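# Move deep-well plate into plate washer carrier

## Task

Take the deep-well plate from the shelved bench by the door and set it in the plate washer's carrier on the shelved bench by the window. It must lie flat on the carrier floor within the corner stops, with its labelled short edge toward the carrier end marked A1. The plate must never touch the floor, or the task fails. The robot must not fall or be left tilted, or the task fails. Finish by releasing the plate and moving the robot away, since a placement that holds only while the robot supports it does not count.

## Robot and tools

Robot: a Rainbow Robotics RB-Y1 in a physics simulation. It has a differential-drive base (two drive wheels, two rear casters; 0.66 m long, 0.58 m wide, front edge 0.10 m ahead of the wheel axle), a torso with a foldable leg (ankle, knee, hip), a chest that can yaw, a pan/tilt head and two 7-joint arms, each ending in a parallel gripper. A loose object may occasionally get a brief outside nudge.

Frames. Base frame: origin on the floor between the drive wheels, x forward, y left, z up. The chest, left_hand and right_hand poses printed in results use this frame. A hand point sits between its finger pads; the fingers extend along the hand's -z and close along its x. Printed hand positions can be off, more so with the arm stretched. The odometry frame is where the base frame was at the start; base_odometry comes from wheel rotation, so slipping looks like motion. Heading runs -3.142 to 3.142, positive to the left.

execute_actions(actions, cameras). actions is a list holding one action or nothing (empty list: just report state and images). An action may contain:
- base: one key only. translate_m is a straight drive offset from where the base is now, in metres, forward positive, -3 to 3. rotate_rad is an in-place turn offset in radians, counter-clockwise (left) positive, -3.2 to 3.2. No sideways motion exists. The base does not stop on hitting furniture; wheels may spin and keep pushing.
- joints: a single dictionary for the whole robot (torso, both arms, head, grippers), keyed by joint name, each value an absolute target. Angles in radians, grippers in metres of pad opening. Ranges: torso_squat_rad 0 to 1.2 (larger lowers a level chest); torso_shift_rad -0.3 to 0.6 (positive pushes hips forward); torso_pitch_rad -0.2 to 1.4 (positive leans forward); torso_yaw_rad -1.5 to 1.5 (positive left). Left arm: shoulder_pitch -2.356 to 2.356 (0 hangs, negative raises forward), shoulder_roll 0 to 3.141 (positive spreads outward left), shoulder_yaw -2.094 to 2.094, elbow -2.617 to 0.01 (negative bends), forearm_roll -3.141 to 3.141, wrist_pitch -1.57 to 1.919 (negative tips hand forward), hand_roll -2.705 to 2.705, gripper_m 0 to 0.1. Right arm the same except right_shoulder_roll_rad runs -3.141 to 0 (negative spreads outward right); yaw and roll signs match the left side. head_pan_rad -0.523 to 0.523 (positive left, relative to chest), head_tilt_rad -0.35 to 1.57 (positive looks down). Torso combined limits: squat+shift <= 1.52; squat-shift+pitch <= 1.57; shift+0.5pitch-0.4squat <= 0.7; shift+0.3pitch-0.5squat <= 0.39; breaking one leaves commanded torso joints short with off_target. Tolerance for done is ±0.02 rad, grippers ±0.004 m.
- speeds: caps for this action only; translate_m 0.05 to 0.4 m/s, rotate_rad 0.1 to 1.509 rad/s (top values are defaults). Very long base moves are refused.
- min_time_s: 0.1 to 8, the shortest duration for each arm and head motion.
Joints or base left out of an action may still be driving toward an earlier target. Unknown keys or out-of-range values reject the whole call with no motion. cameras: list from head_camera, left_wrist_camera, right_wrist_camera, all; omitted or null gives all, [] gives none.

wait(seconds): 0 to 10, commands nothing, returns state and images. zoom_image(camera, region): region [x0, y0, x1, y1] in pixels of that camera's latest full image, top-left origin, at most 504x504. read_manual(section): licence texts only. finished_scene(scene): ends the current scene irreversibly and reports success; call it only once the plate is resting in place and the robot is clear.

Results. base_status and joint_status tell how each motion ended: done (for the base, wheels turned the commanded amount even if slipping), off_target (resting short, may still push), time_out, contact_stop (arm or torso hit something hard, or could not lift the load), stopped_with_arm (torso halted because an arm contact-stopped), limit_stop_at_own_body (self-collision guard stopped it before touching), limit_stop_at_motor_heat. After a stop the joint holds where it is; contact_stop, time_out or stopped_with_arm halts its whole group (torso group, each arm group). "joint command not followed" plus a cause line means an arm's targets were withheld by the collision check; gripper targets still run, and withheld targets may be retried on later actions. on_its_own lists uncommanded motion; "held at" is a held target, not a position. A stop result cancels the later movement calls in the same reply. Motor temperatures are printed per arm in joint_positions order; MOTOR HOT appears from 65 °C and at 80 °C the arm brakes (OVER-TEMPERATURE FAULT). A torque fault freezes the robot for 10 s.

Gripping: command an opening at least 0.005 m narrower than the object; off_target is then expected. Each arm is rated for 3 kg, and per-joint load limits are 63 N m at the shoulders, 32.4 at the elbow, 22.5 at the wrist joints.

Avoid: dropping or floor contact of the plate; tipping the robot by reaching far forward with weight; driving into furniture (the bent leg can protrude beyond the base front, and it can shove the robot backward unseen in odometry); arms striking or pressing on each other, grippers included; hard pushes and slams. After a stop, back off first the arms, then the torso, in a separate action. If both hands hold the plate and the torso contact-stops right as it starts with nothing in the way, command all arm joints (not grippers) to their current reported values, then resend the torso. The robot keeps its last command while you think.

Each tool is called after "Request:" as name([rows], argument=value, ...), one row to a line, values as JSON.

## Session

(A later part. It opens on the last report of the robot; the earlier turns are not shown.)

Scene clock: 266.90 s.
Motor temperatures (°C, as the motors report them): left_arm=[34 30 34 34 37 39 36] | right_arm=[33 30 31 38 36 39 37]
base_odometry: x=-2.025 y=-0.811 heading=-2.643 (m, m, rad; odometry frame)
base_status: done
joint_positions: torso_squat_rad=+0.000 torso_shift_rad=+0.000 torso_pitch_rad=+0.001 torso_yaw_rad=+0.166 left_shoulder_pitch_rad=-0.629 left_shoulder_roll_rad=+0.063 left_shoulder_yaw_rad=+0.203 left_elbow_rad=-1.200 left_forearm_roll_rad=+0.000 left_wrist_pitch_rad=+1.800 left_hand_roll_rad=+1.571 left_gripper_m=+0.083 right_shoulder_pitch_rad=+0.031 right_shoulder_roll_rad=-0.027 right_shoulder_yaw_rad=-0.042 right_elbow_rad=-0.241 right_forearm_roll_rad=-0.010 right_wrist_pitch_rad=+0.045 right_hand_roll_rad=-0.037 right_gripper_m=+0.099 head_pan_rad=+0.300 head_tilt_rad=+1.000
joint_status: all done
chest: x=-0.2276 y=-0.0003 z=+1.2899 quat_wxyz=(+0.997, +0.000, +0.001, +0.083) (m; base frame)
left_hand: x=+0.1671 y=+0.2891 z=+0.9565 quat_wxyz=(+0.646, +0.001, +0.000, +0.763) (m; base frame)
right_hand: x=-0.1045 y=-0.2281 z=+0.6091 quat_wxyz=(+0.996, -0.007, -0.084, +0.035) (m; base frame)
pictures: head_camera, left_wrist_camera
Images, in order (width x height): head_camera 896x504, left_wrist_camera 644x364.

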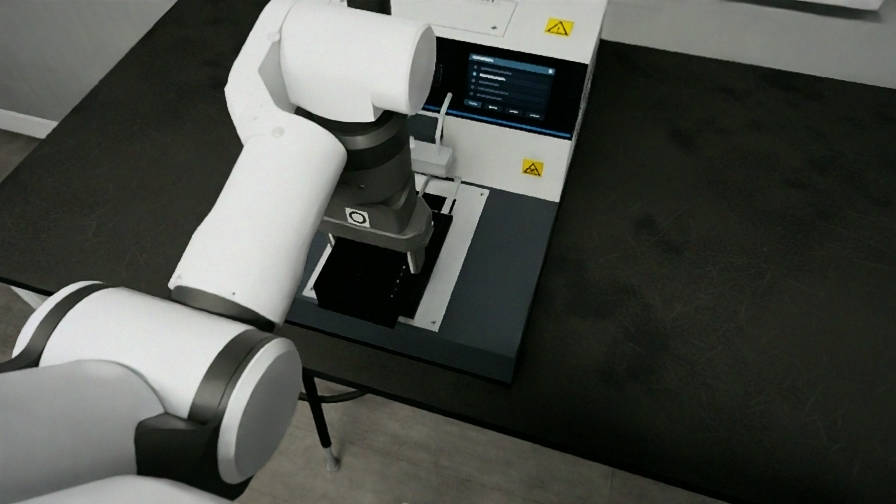

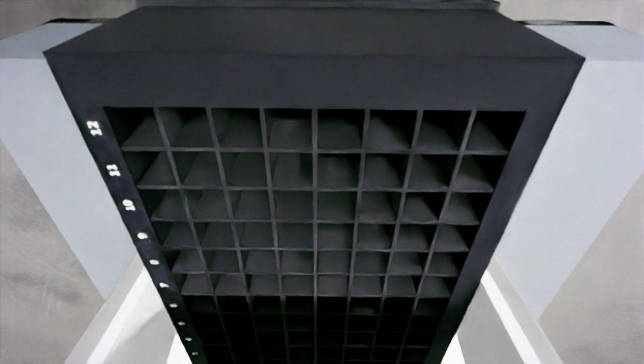

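Request:
execute_actions([
  {"base": {"translate_m": 0.068}, "joints": {"torso_yaw_rad": 0.215, "left_hand_roll_rad": 1.522, "torso_squat_rad": 0.2}},
], cameras=["head_camera", "left_wrist_camera"])

Scene clock: 282.23 s.
Motor temperatures (°C, as the motors report them): left_arm=[34 30 34 34 37 39 36] | right_arm=[33 30 31 38 36 39 37]
base_odometry: x=-2.085 y=-0.843 heading=-2.644 (m, m, rad; odometry frame)
base_status: done
joint_positions: torso_squat_rad=+0.200 torso_shift_rad=+0.000 torso_pitch_rad=+0.001 torso_yaw_rad=+0.215 left_shoulder_pitch_rad=-0.629 left_shoulder_roll_rad=+0.063 left_shoulder_yaw_rad=+0.203 left_elbow_rad=-1.200 left_forearm_roll_rad=+0.000 left_wrist_pitch_rad=+1.800 left_hand_roll_rad=+1.522 left_gripper_m=+0.083 right_shoulder_pitch_rad=+0.031 right_shoulder_roll_rad=-0.027 right_shoulder_yaw_rad=-0.042 right_elbow_rad=-0.241 right_forearm_roll_rad=-0.010 right_wrist_pitch_rad=+0.045 right_hand_roll_rad=-0.037 right_gripper_m=+0.099 head_pan_rad=+0.300 head_tilt_rad=+1.000
joint_status: all done
chest: x=-0.2278 y=-0.0003 z=+1.2760 quat_wxyz=(+0.994, +0.000, +0.000, +0.107) (m; base frame)
left_hand: x=+0.1525 y=+0.3081 z=+0.9427 quat_wxyz=(+0.646, +0.001, +0.000, +0.763) (m; base frame)
right_hand: x=-0.0934 y=-0.2218 z=+0.5952 quat_wxyz=(+0.995, -0.004, -0.085, +0.059) (m; base frame)
pictures: head_camera, left_wrist_camera
Images, in order (width x height): head_camera 896x504, left_wrist_camera 644x364.

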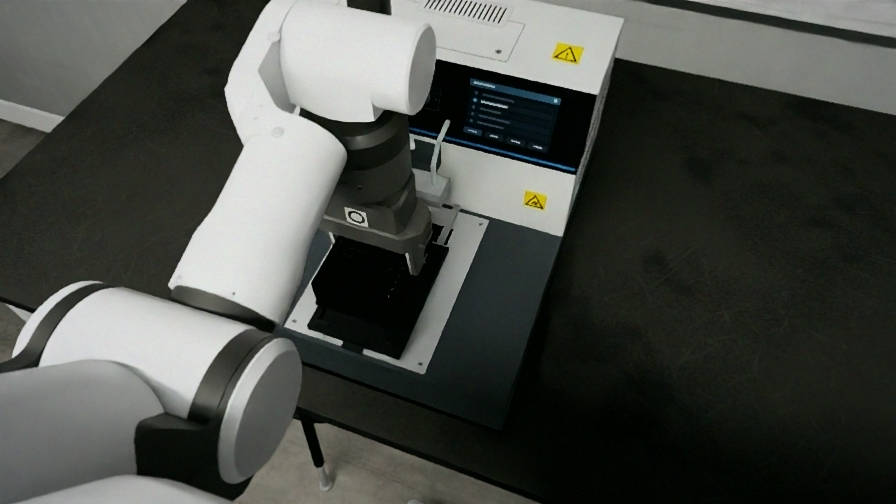

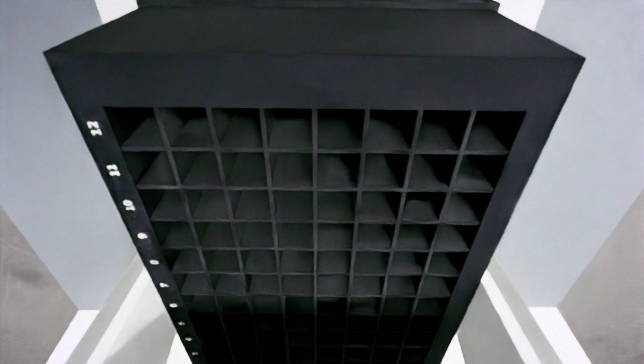

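Request:
zoom_image(camera="head_camera", region=[280, 220, 480, 390])

Region (280, 220, 480, 390) of head_camera's 896x504 image, scaled by 2.520, with more detail than that image has; it fills the top 428 rows of this view, and the rest is white.

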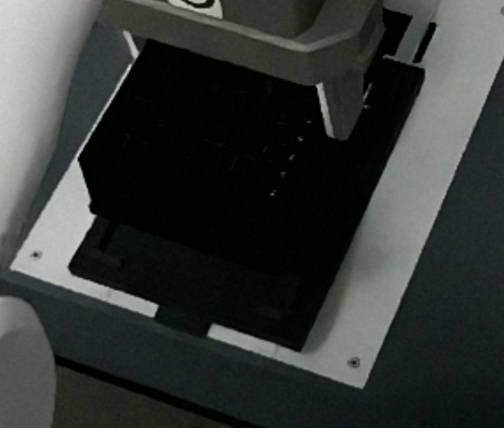

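Request:
execute_actions([
  {"joints": {"torso_squat_rad": 0.3}},
], cameras=["head_camera", "left_wrist_camera"])

Request:
zoom_image(camera="head_camera", region=[290, 240, 450, 380])

Request:
zoom_image(camera="left_wrist_camera", region=[70, 0, 570, 60])

Scene clock: 292.97 s.
Motor temperatures (°C, as the motors report them): left_arm=[35 30 34 34 37 39 36] | right_arm=[33 30 31 38 36 39 37]
base_odometry: x=-2.085 y=-0.843 heading=-2.644 (m, m, rad; odometry frame)
base_status: not commanded
joint_positions: torso_squat_rad=+0.300 torso_shift_rad=+0.000 torso_pitch_rad=+0.001 torso_yaw_rad=+0.215 left_shoulder_pitch_rad=-0.629 left_shoulder_roll_rad=+0.063 left_shoulder_yaw_rad=+0.203 left_elbow_rad=-1.200 left_forearm_roll_rad=+0.000 left_wrist_pitch_rad=+1.800 left_hand_roll_rad=+1.522 left_gripper_m=+0.083 right_shoulder_pitch_rad=+0.031 right_shoulder_roll_rad=-0.027 right_shoulder_yaw_rad=-0.042 right_elbow_rad=-0.241 right_forearm_roll_rad=-0.010 right_wrist_pitch_rad=+0.045 right_hand_roll_rad=-0.037 right_gripper_m=+0.099 head_pan_rad=+0.300 head_tilt_rad=+1.000
joint_status: all done
chest: x=-0.2278 y=-0.0003 z=+1.2587 quat_wxyz=(+0.994, +0.000, +0.000, +0.107) (m; base frame)
left_hand: x=+0.1525 y=+0.3081 z=+0.9254 quat_wxyz=(+0.646, +0.001, +0.000, +0.763) (m; base frame)
right_hand: x=-0.0934 y=-0.2218 z=+0.5779 quat_wxyz=(+0.995, -0.004, -0.084, +0.059) (m; base frame)
pictures: head_camera, left_wrist_camera
Images, in order (width x height): head_camera 896x504, left_wrist_camera 644x364.

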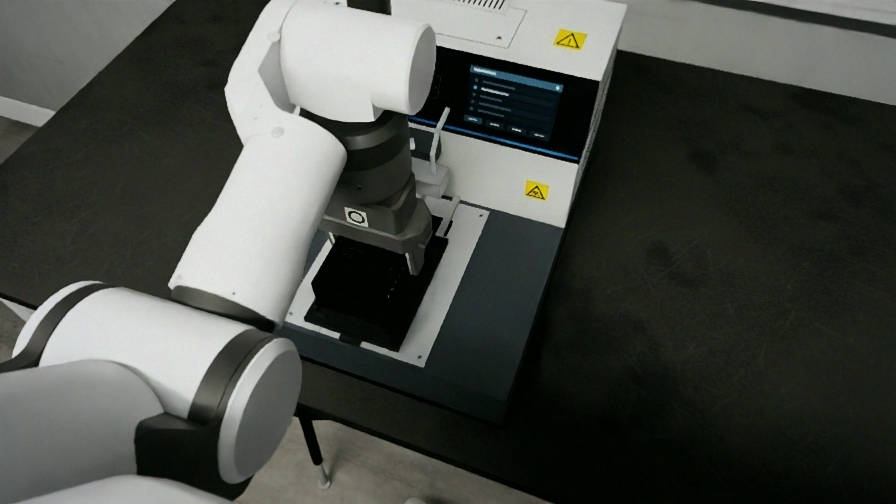

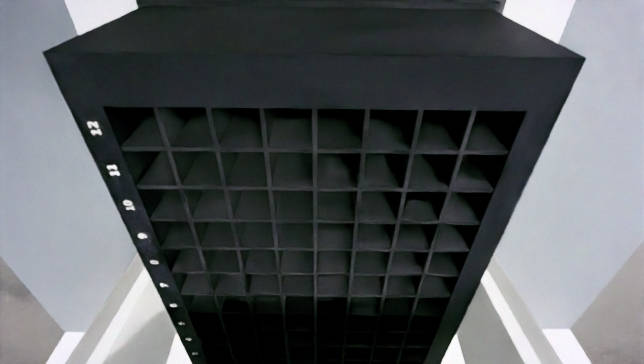

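Region (290, 240, 450, 380) of head_camera's 896x504 image, scaled by 3.150, with more detail than that image has; it fills the top 441 rows of this view, and the rest is white.

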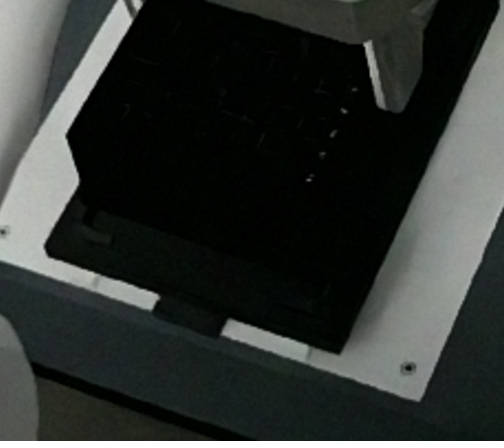

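Region (70, 0, 570, 60) of left_wrist_camera's 644x364 image, scaled by 1.008, with more detail than that image has; it fills the top 60 rows of this view, and the rest is white.

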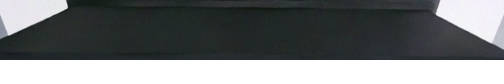

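Request:
zoom_image(camera="left_wrist_camera", region=[60, 0, 180, 50])

Request:
zoom_image(camera="left_wrist_camera", region=[460, 0, 580, 50])

Request:
zoom_image(camera="head_camera", region=[295, 275, 355, 335])

Region (60, 0, 180, 50) of left_wrist_camera's 644x364 image, scaled by 4.200, with more detail than that image has; it fills the top 210 rows of this view, and the rest is white.

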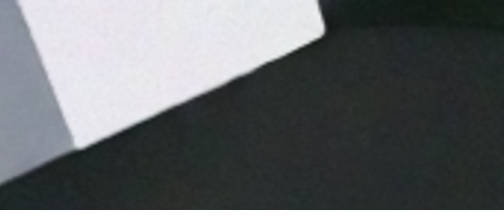

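Region (460, 0, 580, 50) of left_wrist_camera's 644x364 image, scaled by 4.200, with more detail than that image has; it fills the top 210 rows of this view, and the rest is white.

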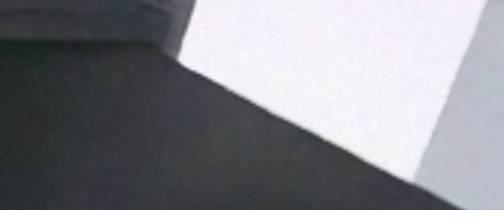

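Region (295, 275, 355, 335) of head_camera's 896x504 image, scaled by 8.400, with more detail than that image has.

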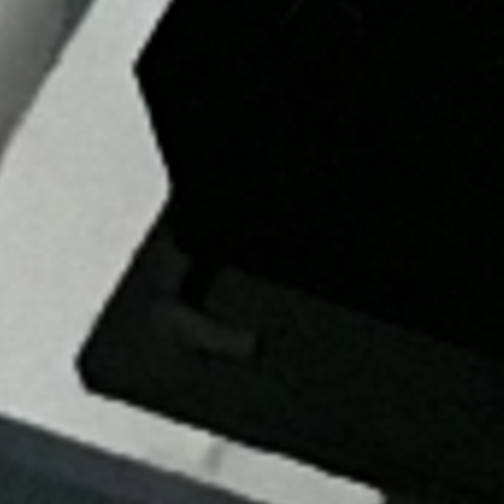

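Request:
zoom_image(camera="left_wrist_camera", region=[0, 224, 200, 364])

Request:
zoom_image(camera="left_wrist_camera", region=[444, 224, 644, 364])

Region (0, 224, 200, 364) of left_wrist_camera's 644x364 image, scaled by 2.520, with more detail than that image has; it fills the top 353 rows of this view, and the rest is white.

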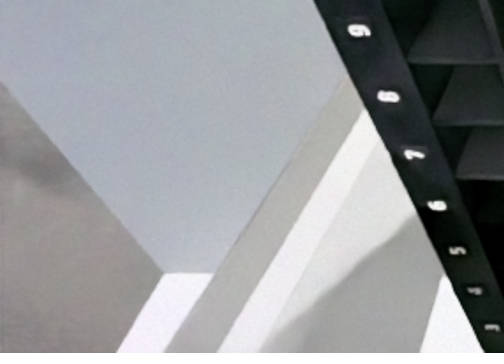

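Region (444, 224, 644, 364) of left_wrist_camera's 644x364 image, scaled by 2.520, with more detail than that image has; it fills the top 353 rows of this view, and the rest is white.

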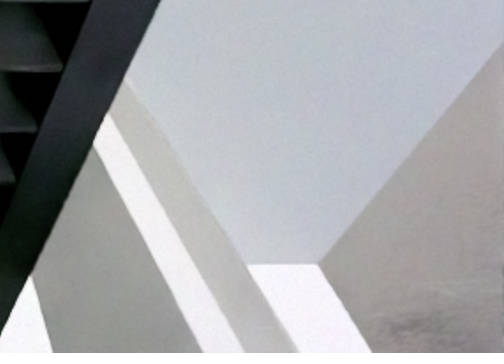

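Request:
execute_actions([
  {"joints": {"torso_squat_rad": 0.36}},
], cameras=["head_camera", "left_wrist_camera"])

Request:
zoom_image(camera="head_camera", region=[290, 270, 420, 360])

Request:
zoom_image(camera="left_wrist_camera", region=[60, 0, 180, 50])

Request:
zoom_image(camera="left_wrist_camera", region=[460, 0, 580, 50])

Scene clock: 336.63 s.
Motor temperatures (°C, as the motors report them): left_arm=[35 30 34 34 37 39 36] | right_arm=[33 30 31 38 36 39 37]
base_odometry: x=-2.085 y=-0.843 heading=-2.644 (m, m, rad; odometry frame)
base_status: not commanded
joint_positions: torso_squat_rad=+0.360 torso_shift_rad=+0.000 torso_pitch_rad=+0.001 torso_yaw_rad=+0.215 left_shoulder_pitch_rad=-0.629 left_shoulder_roll_rad=+0.063 left_shoulder_yaw_rad=+0.203 left_elbow_rad=-1.200 left_forearm_roll_rad=+0.000 left_wrist_pitch_rad=+1.800 left_hand_roll_rad=+1.522 left_gripper_m=+0.083 right_shoulder_pitch_rad=+0.031 right_shoulder_roll_rad=-0.027 right_shoulder_yaw_rad=-0.042 right_elbow_rad=-0.241 right_forearm_roll_rad=-0.010 right_wrist_pitch_rad=+0.045 right_hand_roll_rad=-0.037 right_gripper_m=+0.099 head_pan_rad=+0.300 head_tilt_rad=+1.000
joint_status: all done
chest: x=-0.2278 y=-0.0003 z=+1.2451 quat_wxyz=(+0.994, +0.000, +0.000, +0.107) (m; base frame)
left_hand: x=+0.1525 y=+0.3081 z=+0.9118 quat_wxyz=(+0.646, +0.001, +0.000, +0.763) (m; base frame)
right_hand: x=-0.0934 y=-0.2218 z=+0.5643 quat_wxyz=(+0.995, -0.004, -0.084, +0.059) (m; base frame)
pictures: head_camera, left_wrist_camera
Images, in order (width x height): head_camera 896x504, left_wrist_camera 644x364.

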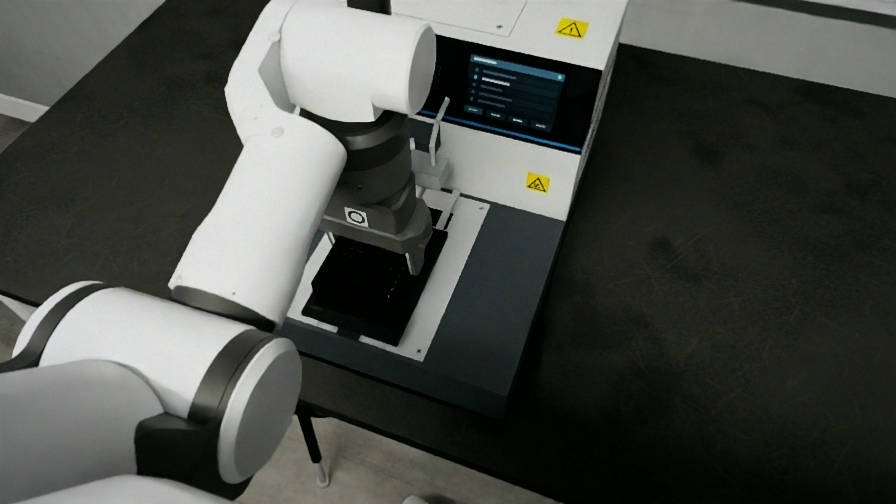

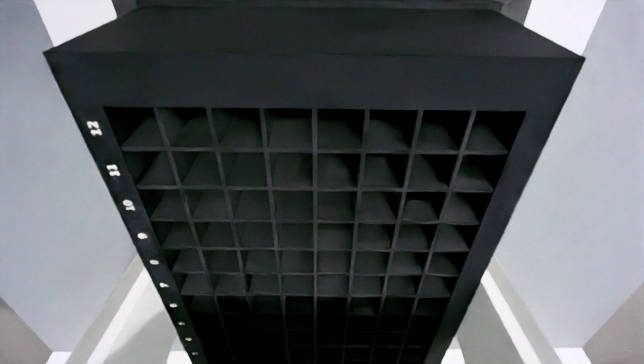

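Region (290, 270, 420, 360) of head_camera's 896x504 image, scaled by 3.877, with more detail than that image has; it fills the top 349 rows of this view, and the rest is white.

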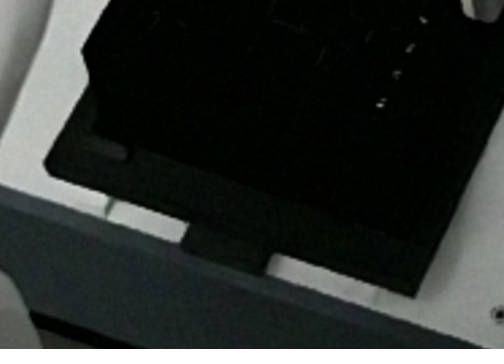

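Region (60, 0, 180, 50) of left_wrist_camera's 644x364 image, scaled by 4.200, with more detail than that image has; it fills the top 210 rows of this view, and the rest is white.

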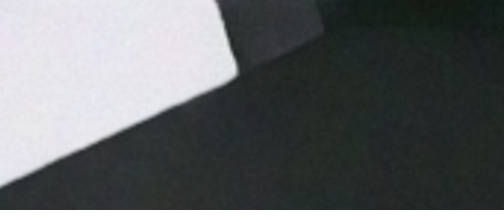

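Region (460, 0, 580, 50) of left_wrist_camera's 644x364 image, scaled by 4.200, with more detail than that image has; it fills the top 210 rows of this view, and the rest is white.

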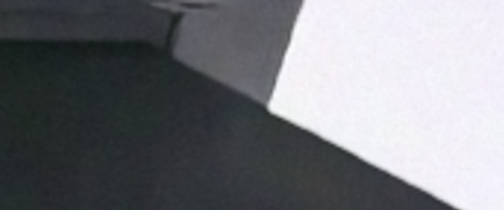

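Request:
execute_actions([
  {"joints": {"torso_squat_rad": 0.377}},
], cameras=["left_wrist_camera"])

Request:
zoom_image(camera="left_wrist_camera", region=[60, 0, 180, 50])

Request:
zoom_image(camera="left_wrist_camera", region=[460, 0, 580, 50])

Scene clock: 342.30 s.
Motor temperatures (°C, as the motors report them): left_arm=[35 30 34 34 37 39 36] | right_arm=[33 30 31 38 36 39 37]
base_odometry: x=-2.085 y=-0.843 heading=-2.644 (m, m, rad; odometry frame)
base_status: not commanded
joint_positions: torso_squat_rad=+0.377 torso_shift_rad=+0.000 torso_pitch_rad=+0.001 torso_yaw_rad=+0.215 left_shoulder_pitch_rad=-0.630 left_shoulder_roll_rad=+0.064 left_shoulder_yaw_rad=+0.203 left_elbow_rad=-1.200 left_forearm_roll_rad=+0.000 left_wrist_pitch_rad=+1.800 left_hand_roll_rad=+1.522 left_gripper_m=+0.083 right_shoulder_pitch_rad=+0.031 right_shoulder_roll_rad=-0.027 right_shoulder_yaw_rad=-0.042 right_elbow_rad=-0.241 right_forearm_roll_rad=-0.010 right_wrist_pitch_rad=+0.045 right_hand_roll_rad=-0.037 right_gripper_m=+0.099 head_pan_rad=+0.300 head_tilt_rad=+1.000
joint_status: all done
chest: x=-0.2278 y=-0.0003 z=+1.2408 quat_wxyz=(+0.994, +0.000, +0.000, +0.107) (m; base frame)
left_hand: x=+0.1529 y=+0.3086 z=+0.9081 quat_wxyz=(+0.646, +0.000, -0.001, +0.763) (m; base frame)
right_hand: x=-0.0933 y=-0.2218 z=+0.5600 quat_wxyz=(+0.995, -0.004, -0.085, +0.059) (m; base frame)
pictures: left_wrist_camera
Images, in order (width x height): left_wrist_camera 644x364.

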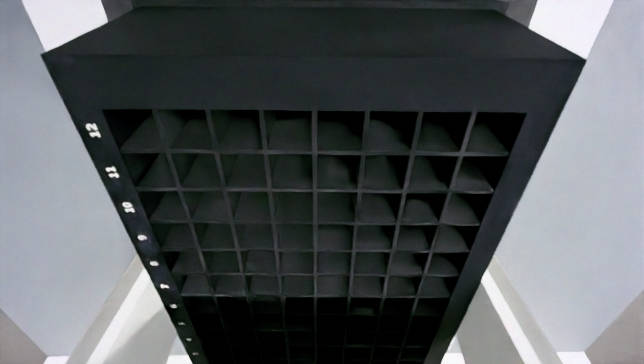

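Region (60, 0, 180, 50) of left_wrist_camera's 644x364 image, scaled by 4.200, with more detail than that image has; it fills the top 210 rows of this view, and the rest is white.

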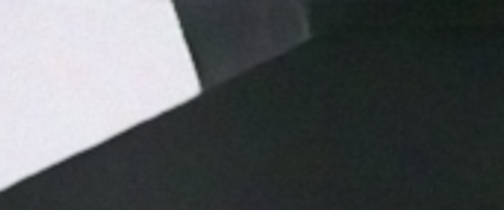

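Region (460, 0, 580, 50) of left_wrist_camera's 644x364 image, scaled by 4.200, with more detail than that image has; it fills the top 210 rows of this view, and the rest is white.

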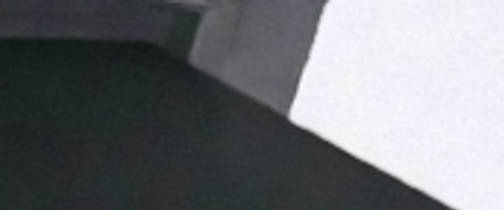

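Request:
execute_actions([
  {"joints": {"left_gripper_m": 0.1}},
], cameras=["left_wrist_camera"])

Request:
execute_actions([
  {"joints": {"torso_squat_rad": 0.0}},
], cameras=["left_wrist_camera", "head_camera"])

Scene clock: 346.00 s.
Motor temperatures (°C, as the motors report them): left_arm=[35 30 34 34 37 39 36] | right_arm=[33 30 31 38 36 39 37]
base_odometry: x=-2.085 y=-0.843 heading=-2.644 (m, m, rad; odometry frame)
base_status: not commanded
joint_positions: torso_squat_rad=+0.377 torso_shift_rad=+0.000 torso_pitch_rad=+0.001 torso_yaw_rad=+0.215 left_shoulder_pitch_rad=-0.629 left_shoulder_roll_rad=+0.063 left_shoulder_yaw_rad=+0.203 left_elbow_rad=-1.200 left_forearm_roll_rad=+0.000 left_wrist_pitch_rad=+1.800 left_hand_roll_rad=+1.522 left_gripper_m=+0.100 right_shoulder_pitch_rad=+0.031 right_shoulder_roll_rad=-0.027 right_shoulder_yaw_rad=-0.042 right_elbow_rad=-0.241 right_forearm_roll_rad=-0.010 right_wrist_pitch_rad=+0.045 right_hand_roll_rad=-0.037 right_gripper_m=+0.099 head_pan_rad=+0.300 head_tilt_rad=+1.000
joint_status: all done
chest: x=-0.2278 y=-0.0003 z=+1.2408 quat_wxyz=(+0.994, +0.000, +0.000, +0.107) (m; base frame)
left_hand: x=+0.1528 y=+0.3085 z=+0.9079 quat_wxyz=(+0.646, +0.001, +0.000, +0.763) (m; base frame)
right_hand: x=-0.0934 y=-0.2218 z=+0.5600 quat_wxyz=(+0.995, -0.004, -0.085, +0.059) (m; base frame)
pictures: left_wrist_camera
Images, in order (width x height): left_wrist_camera 644x364.

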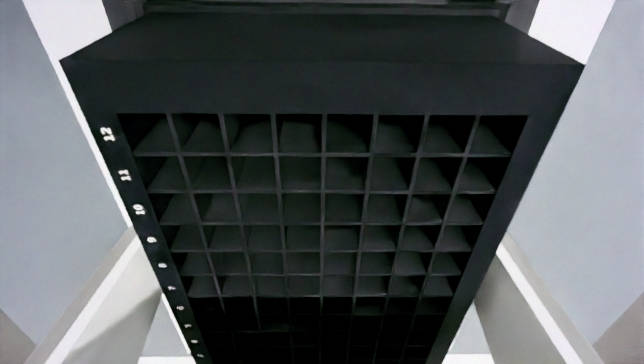

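Scene clock: 348.03 s.
Motor temperatures (°C, as the motors report them): left_arm=[35 30 34 34 37 39 36] | right_arm=[33 30 31 38 36 39 37]
base_odometry: x=-2.085 y=-0.843 heading=-2.644 (m, m, rad; odometry frame)
base_status: not commanded
joint_positions: torso_squat_rad=+0.000 torso_shift_rad=+0.000 torso_pitch_rad=+0.001 torso_yaw_rad=+0.215 left_shoulder_pitch_rad=-0.629 left_shoulder_roll_rad=+0.063 left_shoulder_yaw_rad=+0.203 left_elbow_rad=-1.200 left_forearm_roll_rad=+0.000 left_wrist_pitch_rad=+1.800 left_hand_roll_rad=+1.522 left_gripper_m=+0.100 right_shoulder_pitch_rad=+0.031 right_shoulder_roll_rad=-0.027 right_shoulder_yaw_rad=-0.042 right_elbow_rad=-0.241 right_forearm_roll_rad=-0.010 right_wrist_pitch_rad=+0.045 right_hand_roll_rad=-0.037 right_gripper_m=+0.099 head_pan_rad=+0.300 head_tilt_rad=+1.000
joint_status: all done
chest: x=-0.2276 y=-0.0003 z=+1.2899 quat_wxyz=(+0.994, +0.000, +0.001, +0.107) (m; base frame)
left_hand: x=+0.1527 y=+0.3084 z=+0.9569 quat_wxyz=(+0.646, +0.001, +0.000, +0.763) (m; base frame)
right_hand: x=-0.0934 y=-0.2218 z=+0.6091 quat_wxyz=(+0.995, -0.004, -0.084, +0.059) (m; base frame)
pictures: head_camera, left_wrist_camera
Images, in order (width x height): head_camera 896x504, left_wrist_camera 644x364.

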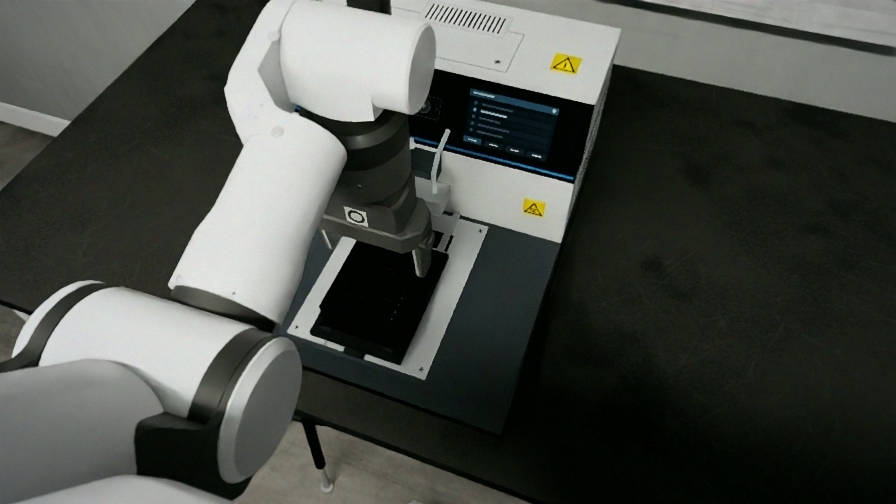

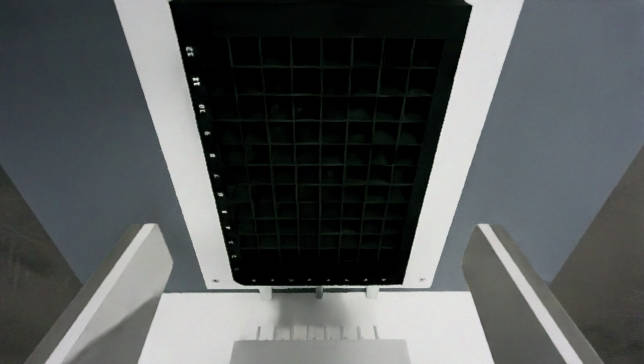

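Request:
execute_actions([
  {"base": {"translate_m": -0.45}, "joints": {"head_pan_rad": 0.1, "head_tilt_rad": 0.75}},
], cameras=["head_camera"])

Scene clock: 354.70 s.
Motor temperatures (°C, as the motors report them): left_arm=[35 30 34 34 37 39 36] | right_arm=[33 30 31 38 36 39 37]
base_odometry: x=-1.689 y=-0.628 heading=-2.645 (m, m, rad; odometry frame)
base_status: done
joint_positions: torso_squat_rad=+0.000 torso_shift_rad=+0.000 torso_pitch_rad=+0.001 torso_yaw_rad=+0.215 left_shoulder_pitch_rad=-0.629 left_shoulder_roll_rad=+0.063 left_shoulder_yaw_rad=+0.203 left_elbow_rad=-1.200 left_forearm_roll_rad=+0.000 left_wrist_pitch_rad=+1.800 left_hand_roll_rad=+1.522 left_gripper_m=+0.100 right_shoulder_pitch_rad=+0.031 right_shoulder_roll_rad=-0.027 right_shoulder_yaw_rad=-0.042 right_elbow_rad=-0.241 right_forearm_roll_rad=-0.010 right_wrist_pitch_rad=+0.045 right_hand_roll_rad=-0.037 right_gripper_m=+0.099 head_pan_rad=+0.100 head_tilt_rad=+0.750
joint_status: all done
chest: x=-0.2277 y=-0.0003 z=+1.2899 quat_wxyz=(+0.994, +0.000, +0.000, +0.107) (m; base frame)
left_hand: x=+0.1526 y=+0.3084 z=+0.9569 quat_wxyz=(+0.646, +0.001, +0.000, +0.763) (m; base frame)
right_hand: x=-0.0935 y=-0.2218 z=+0.6091 quat_wxyz=(+0.995, -0.004, -0.084, +0.059) (m; base frame)
pictures: head_camera
Images, in order (width x height): head_camera 896x504.

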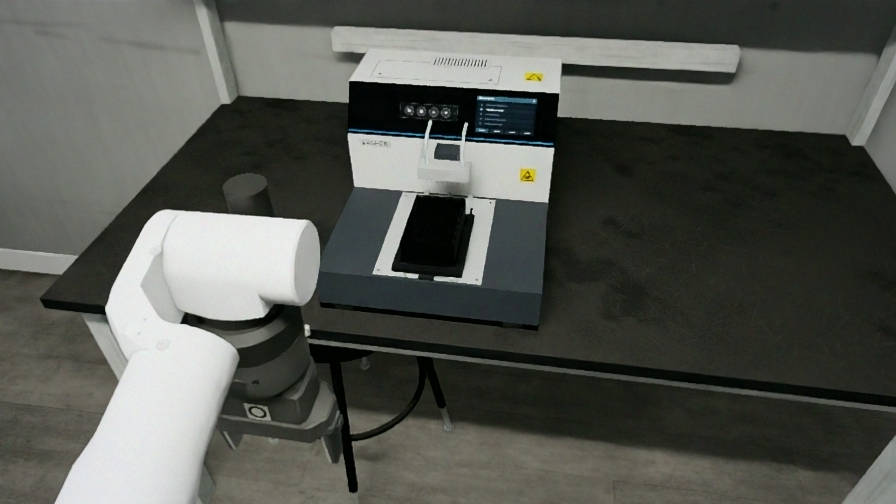

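Request:
zoom_image(camera="head_camera", region=[370, 180, 500, 290])

Region (370, 180, 500, 290) of head_camera's 896x504 image, scaled by 3.877, with more detail than that image has; it fills the top 426 rows of this view, and the rest is white.

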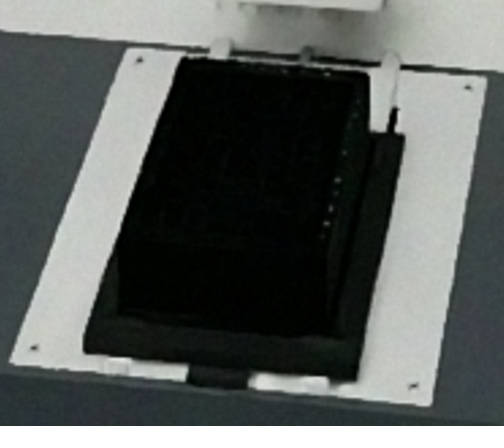

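Request:
zoom_image(camera="head_camera", region=[440, 190, 490, 240])

Request:
zoom_image(camera="head_camera", region=[385, 230, 475, 285])

Region (440, 190, 490, 240) of head_camera's 896x504 image, scaled by 10.080, with more detail than that image has.

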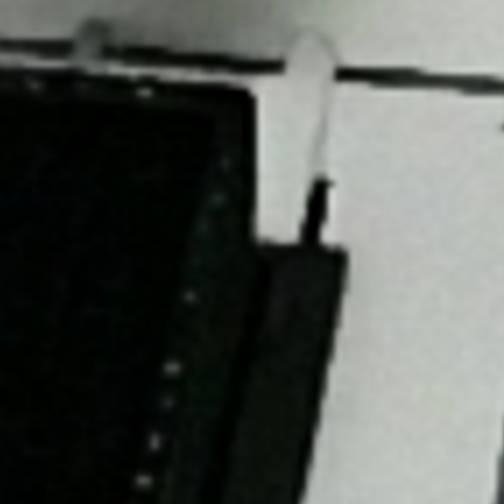

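Region (385, 230, 475, 285) of head_camera's 896x504 image, scaled by 5.600, with more detail than that image has.

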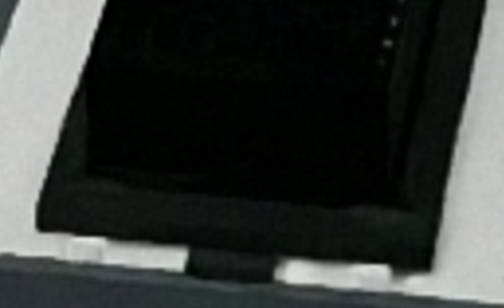

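Request:
finished_scene(scene=1)

The scene is finished: the task was done.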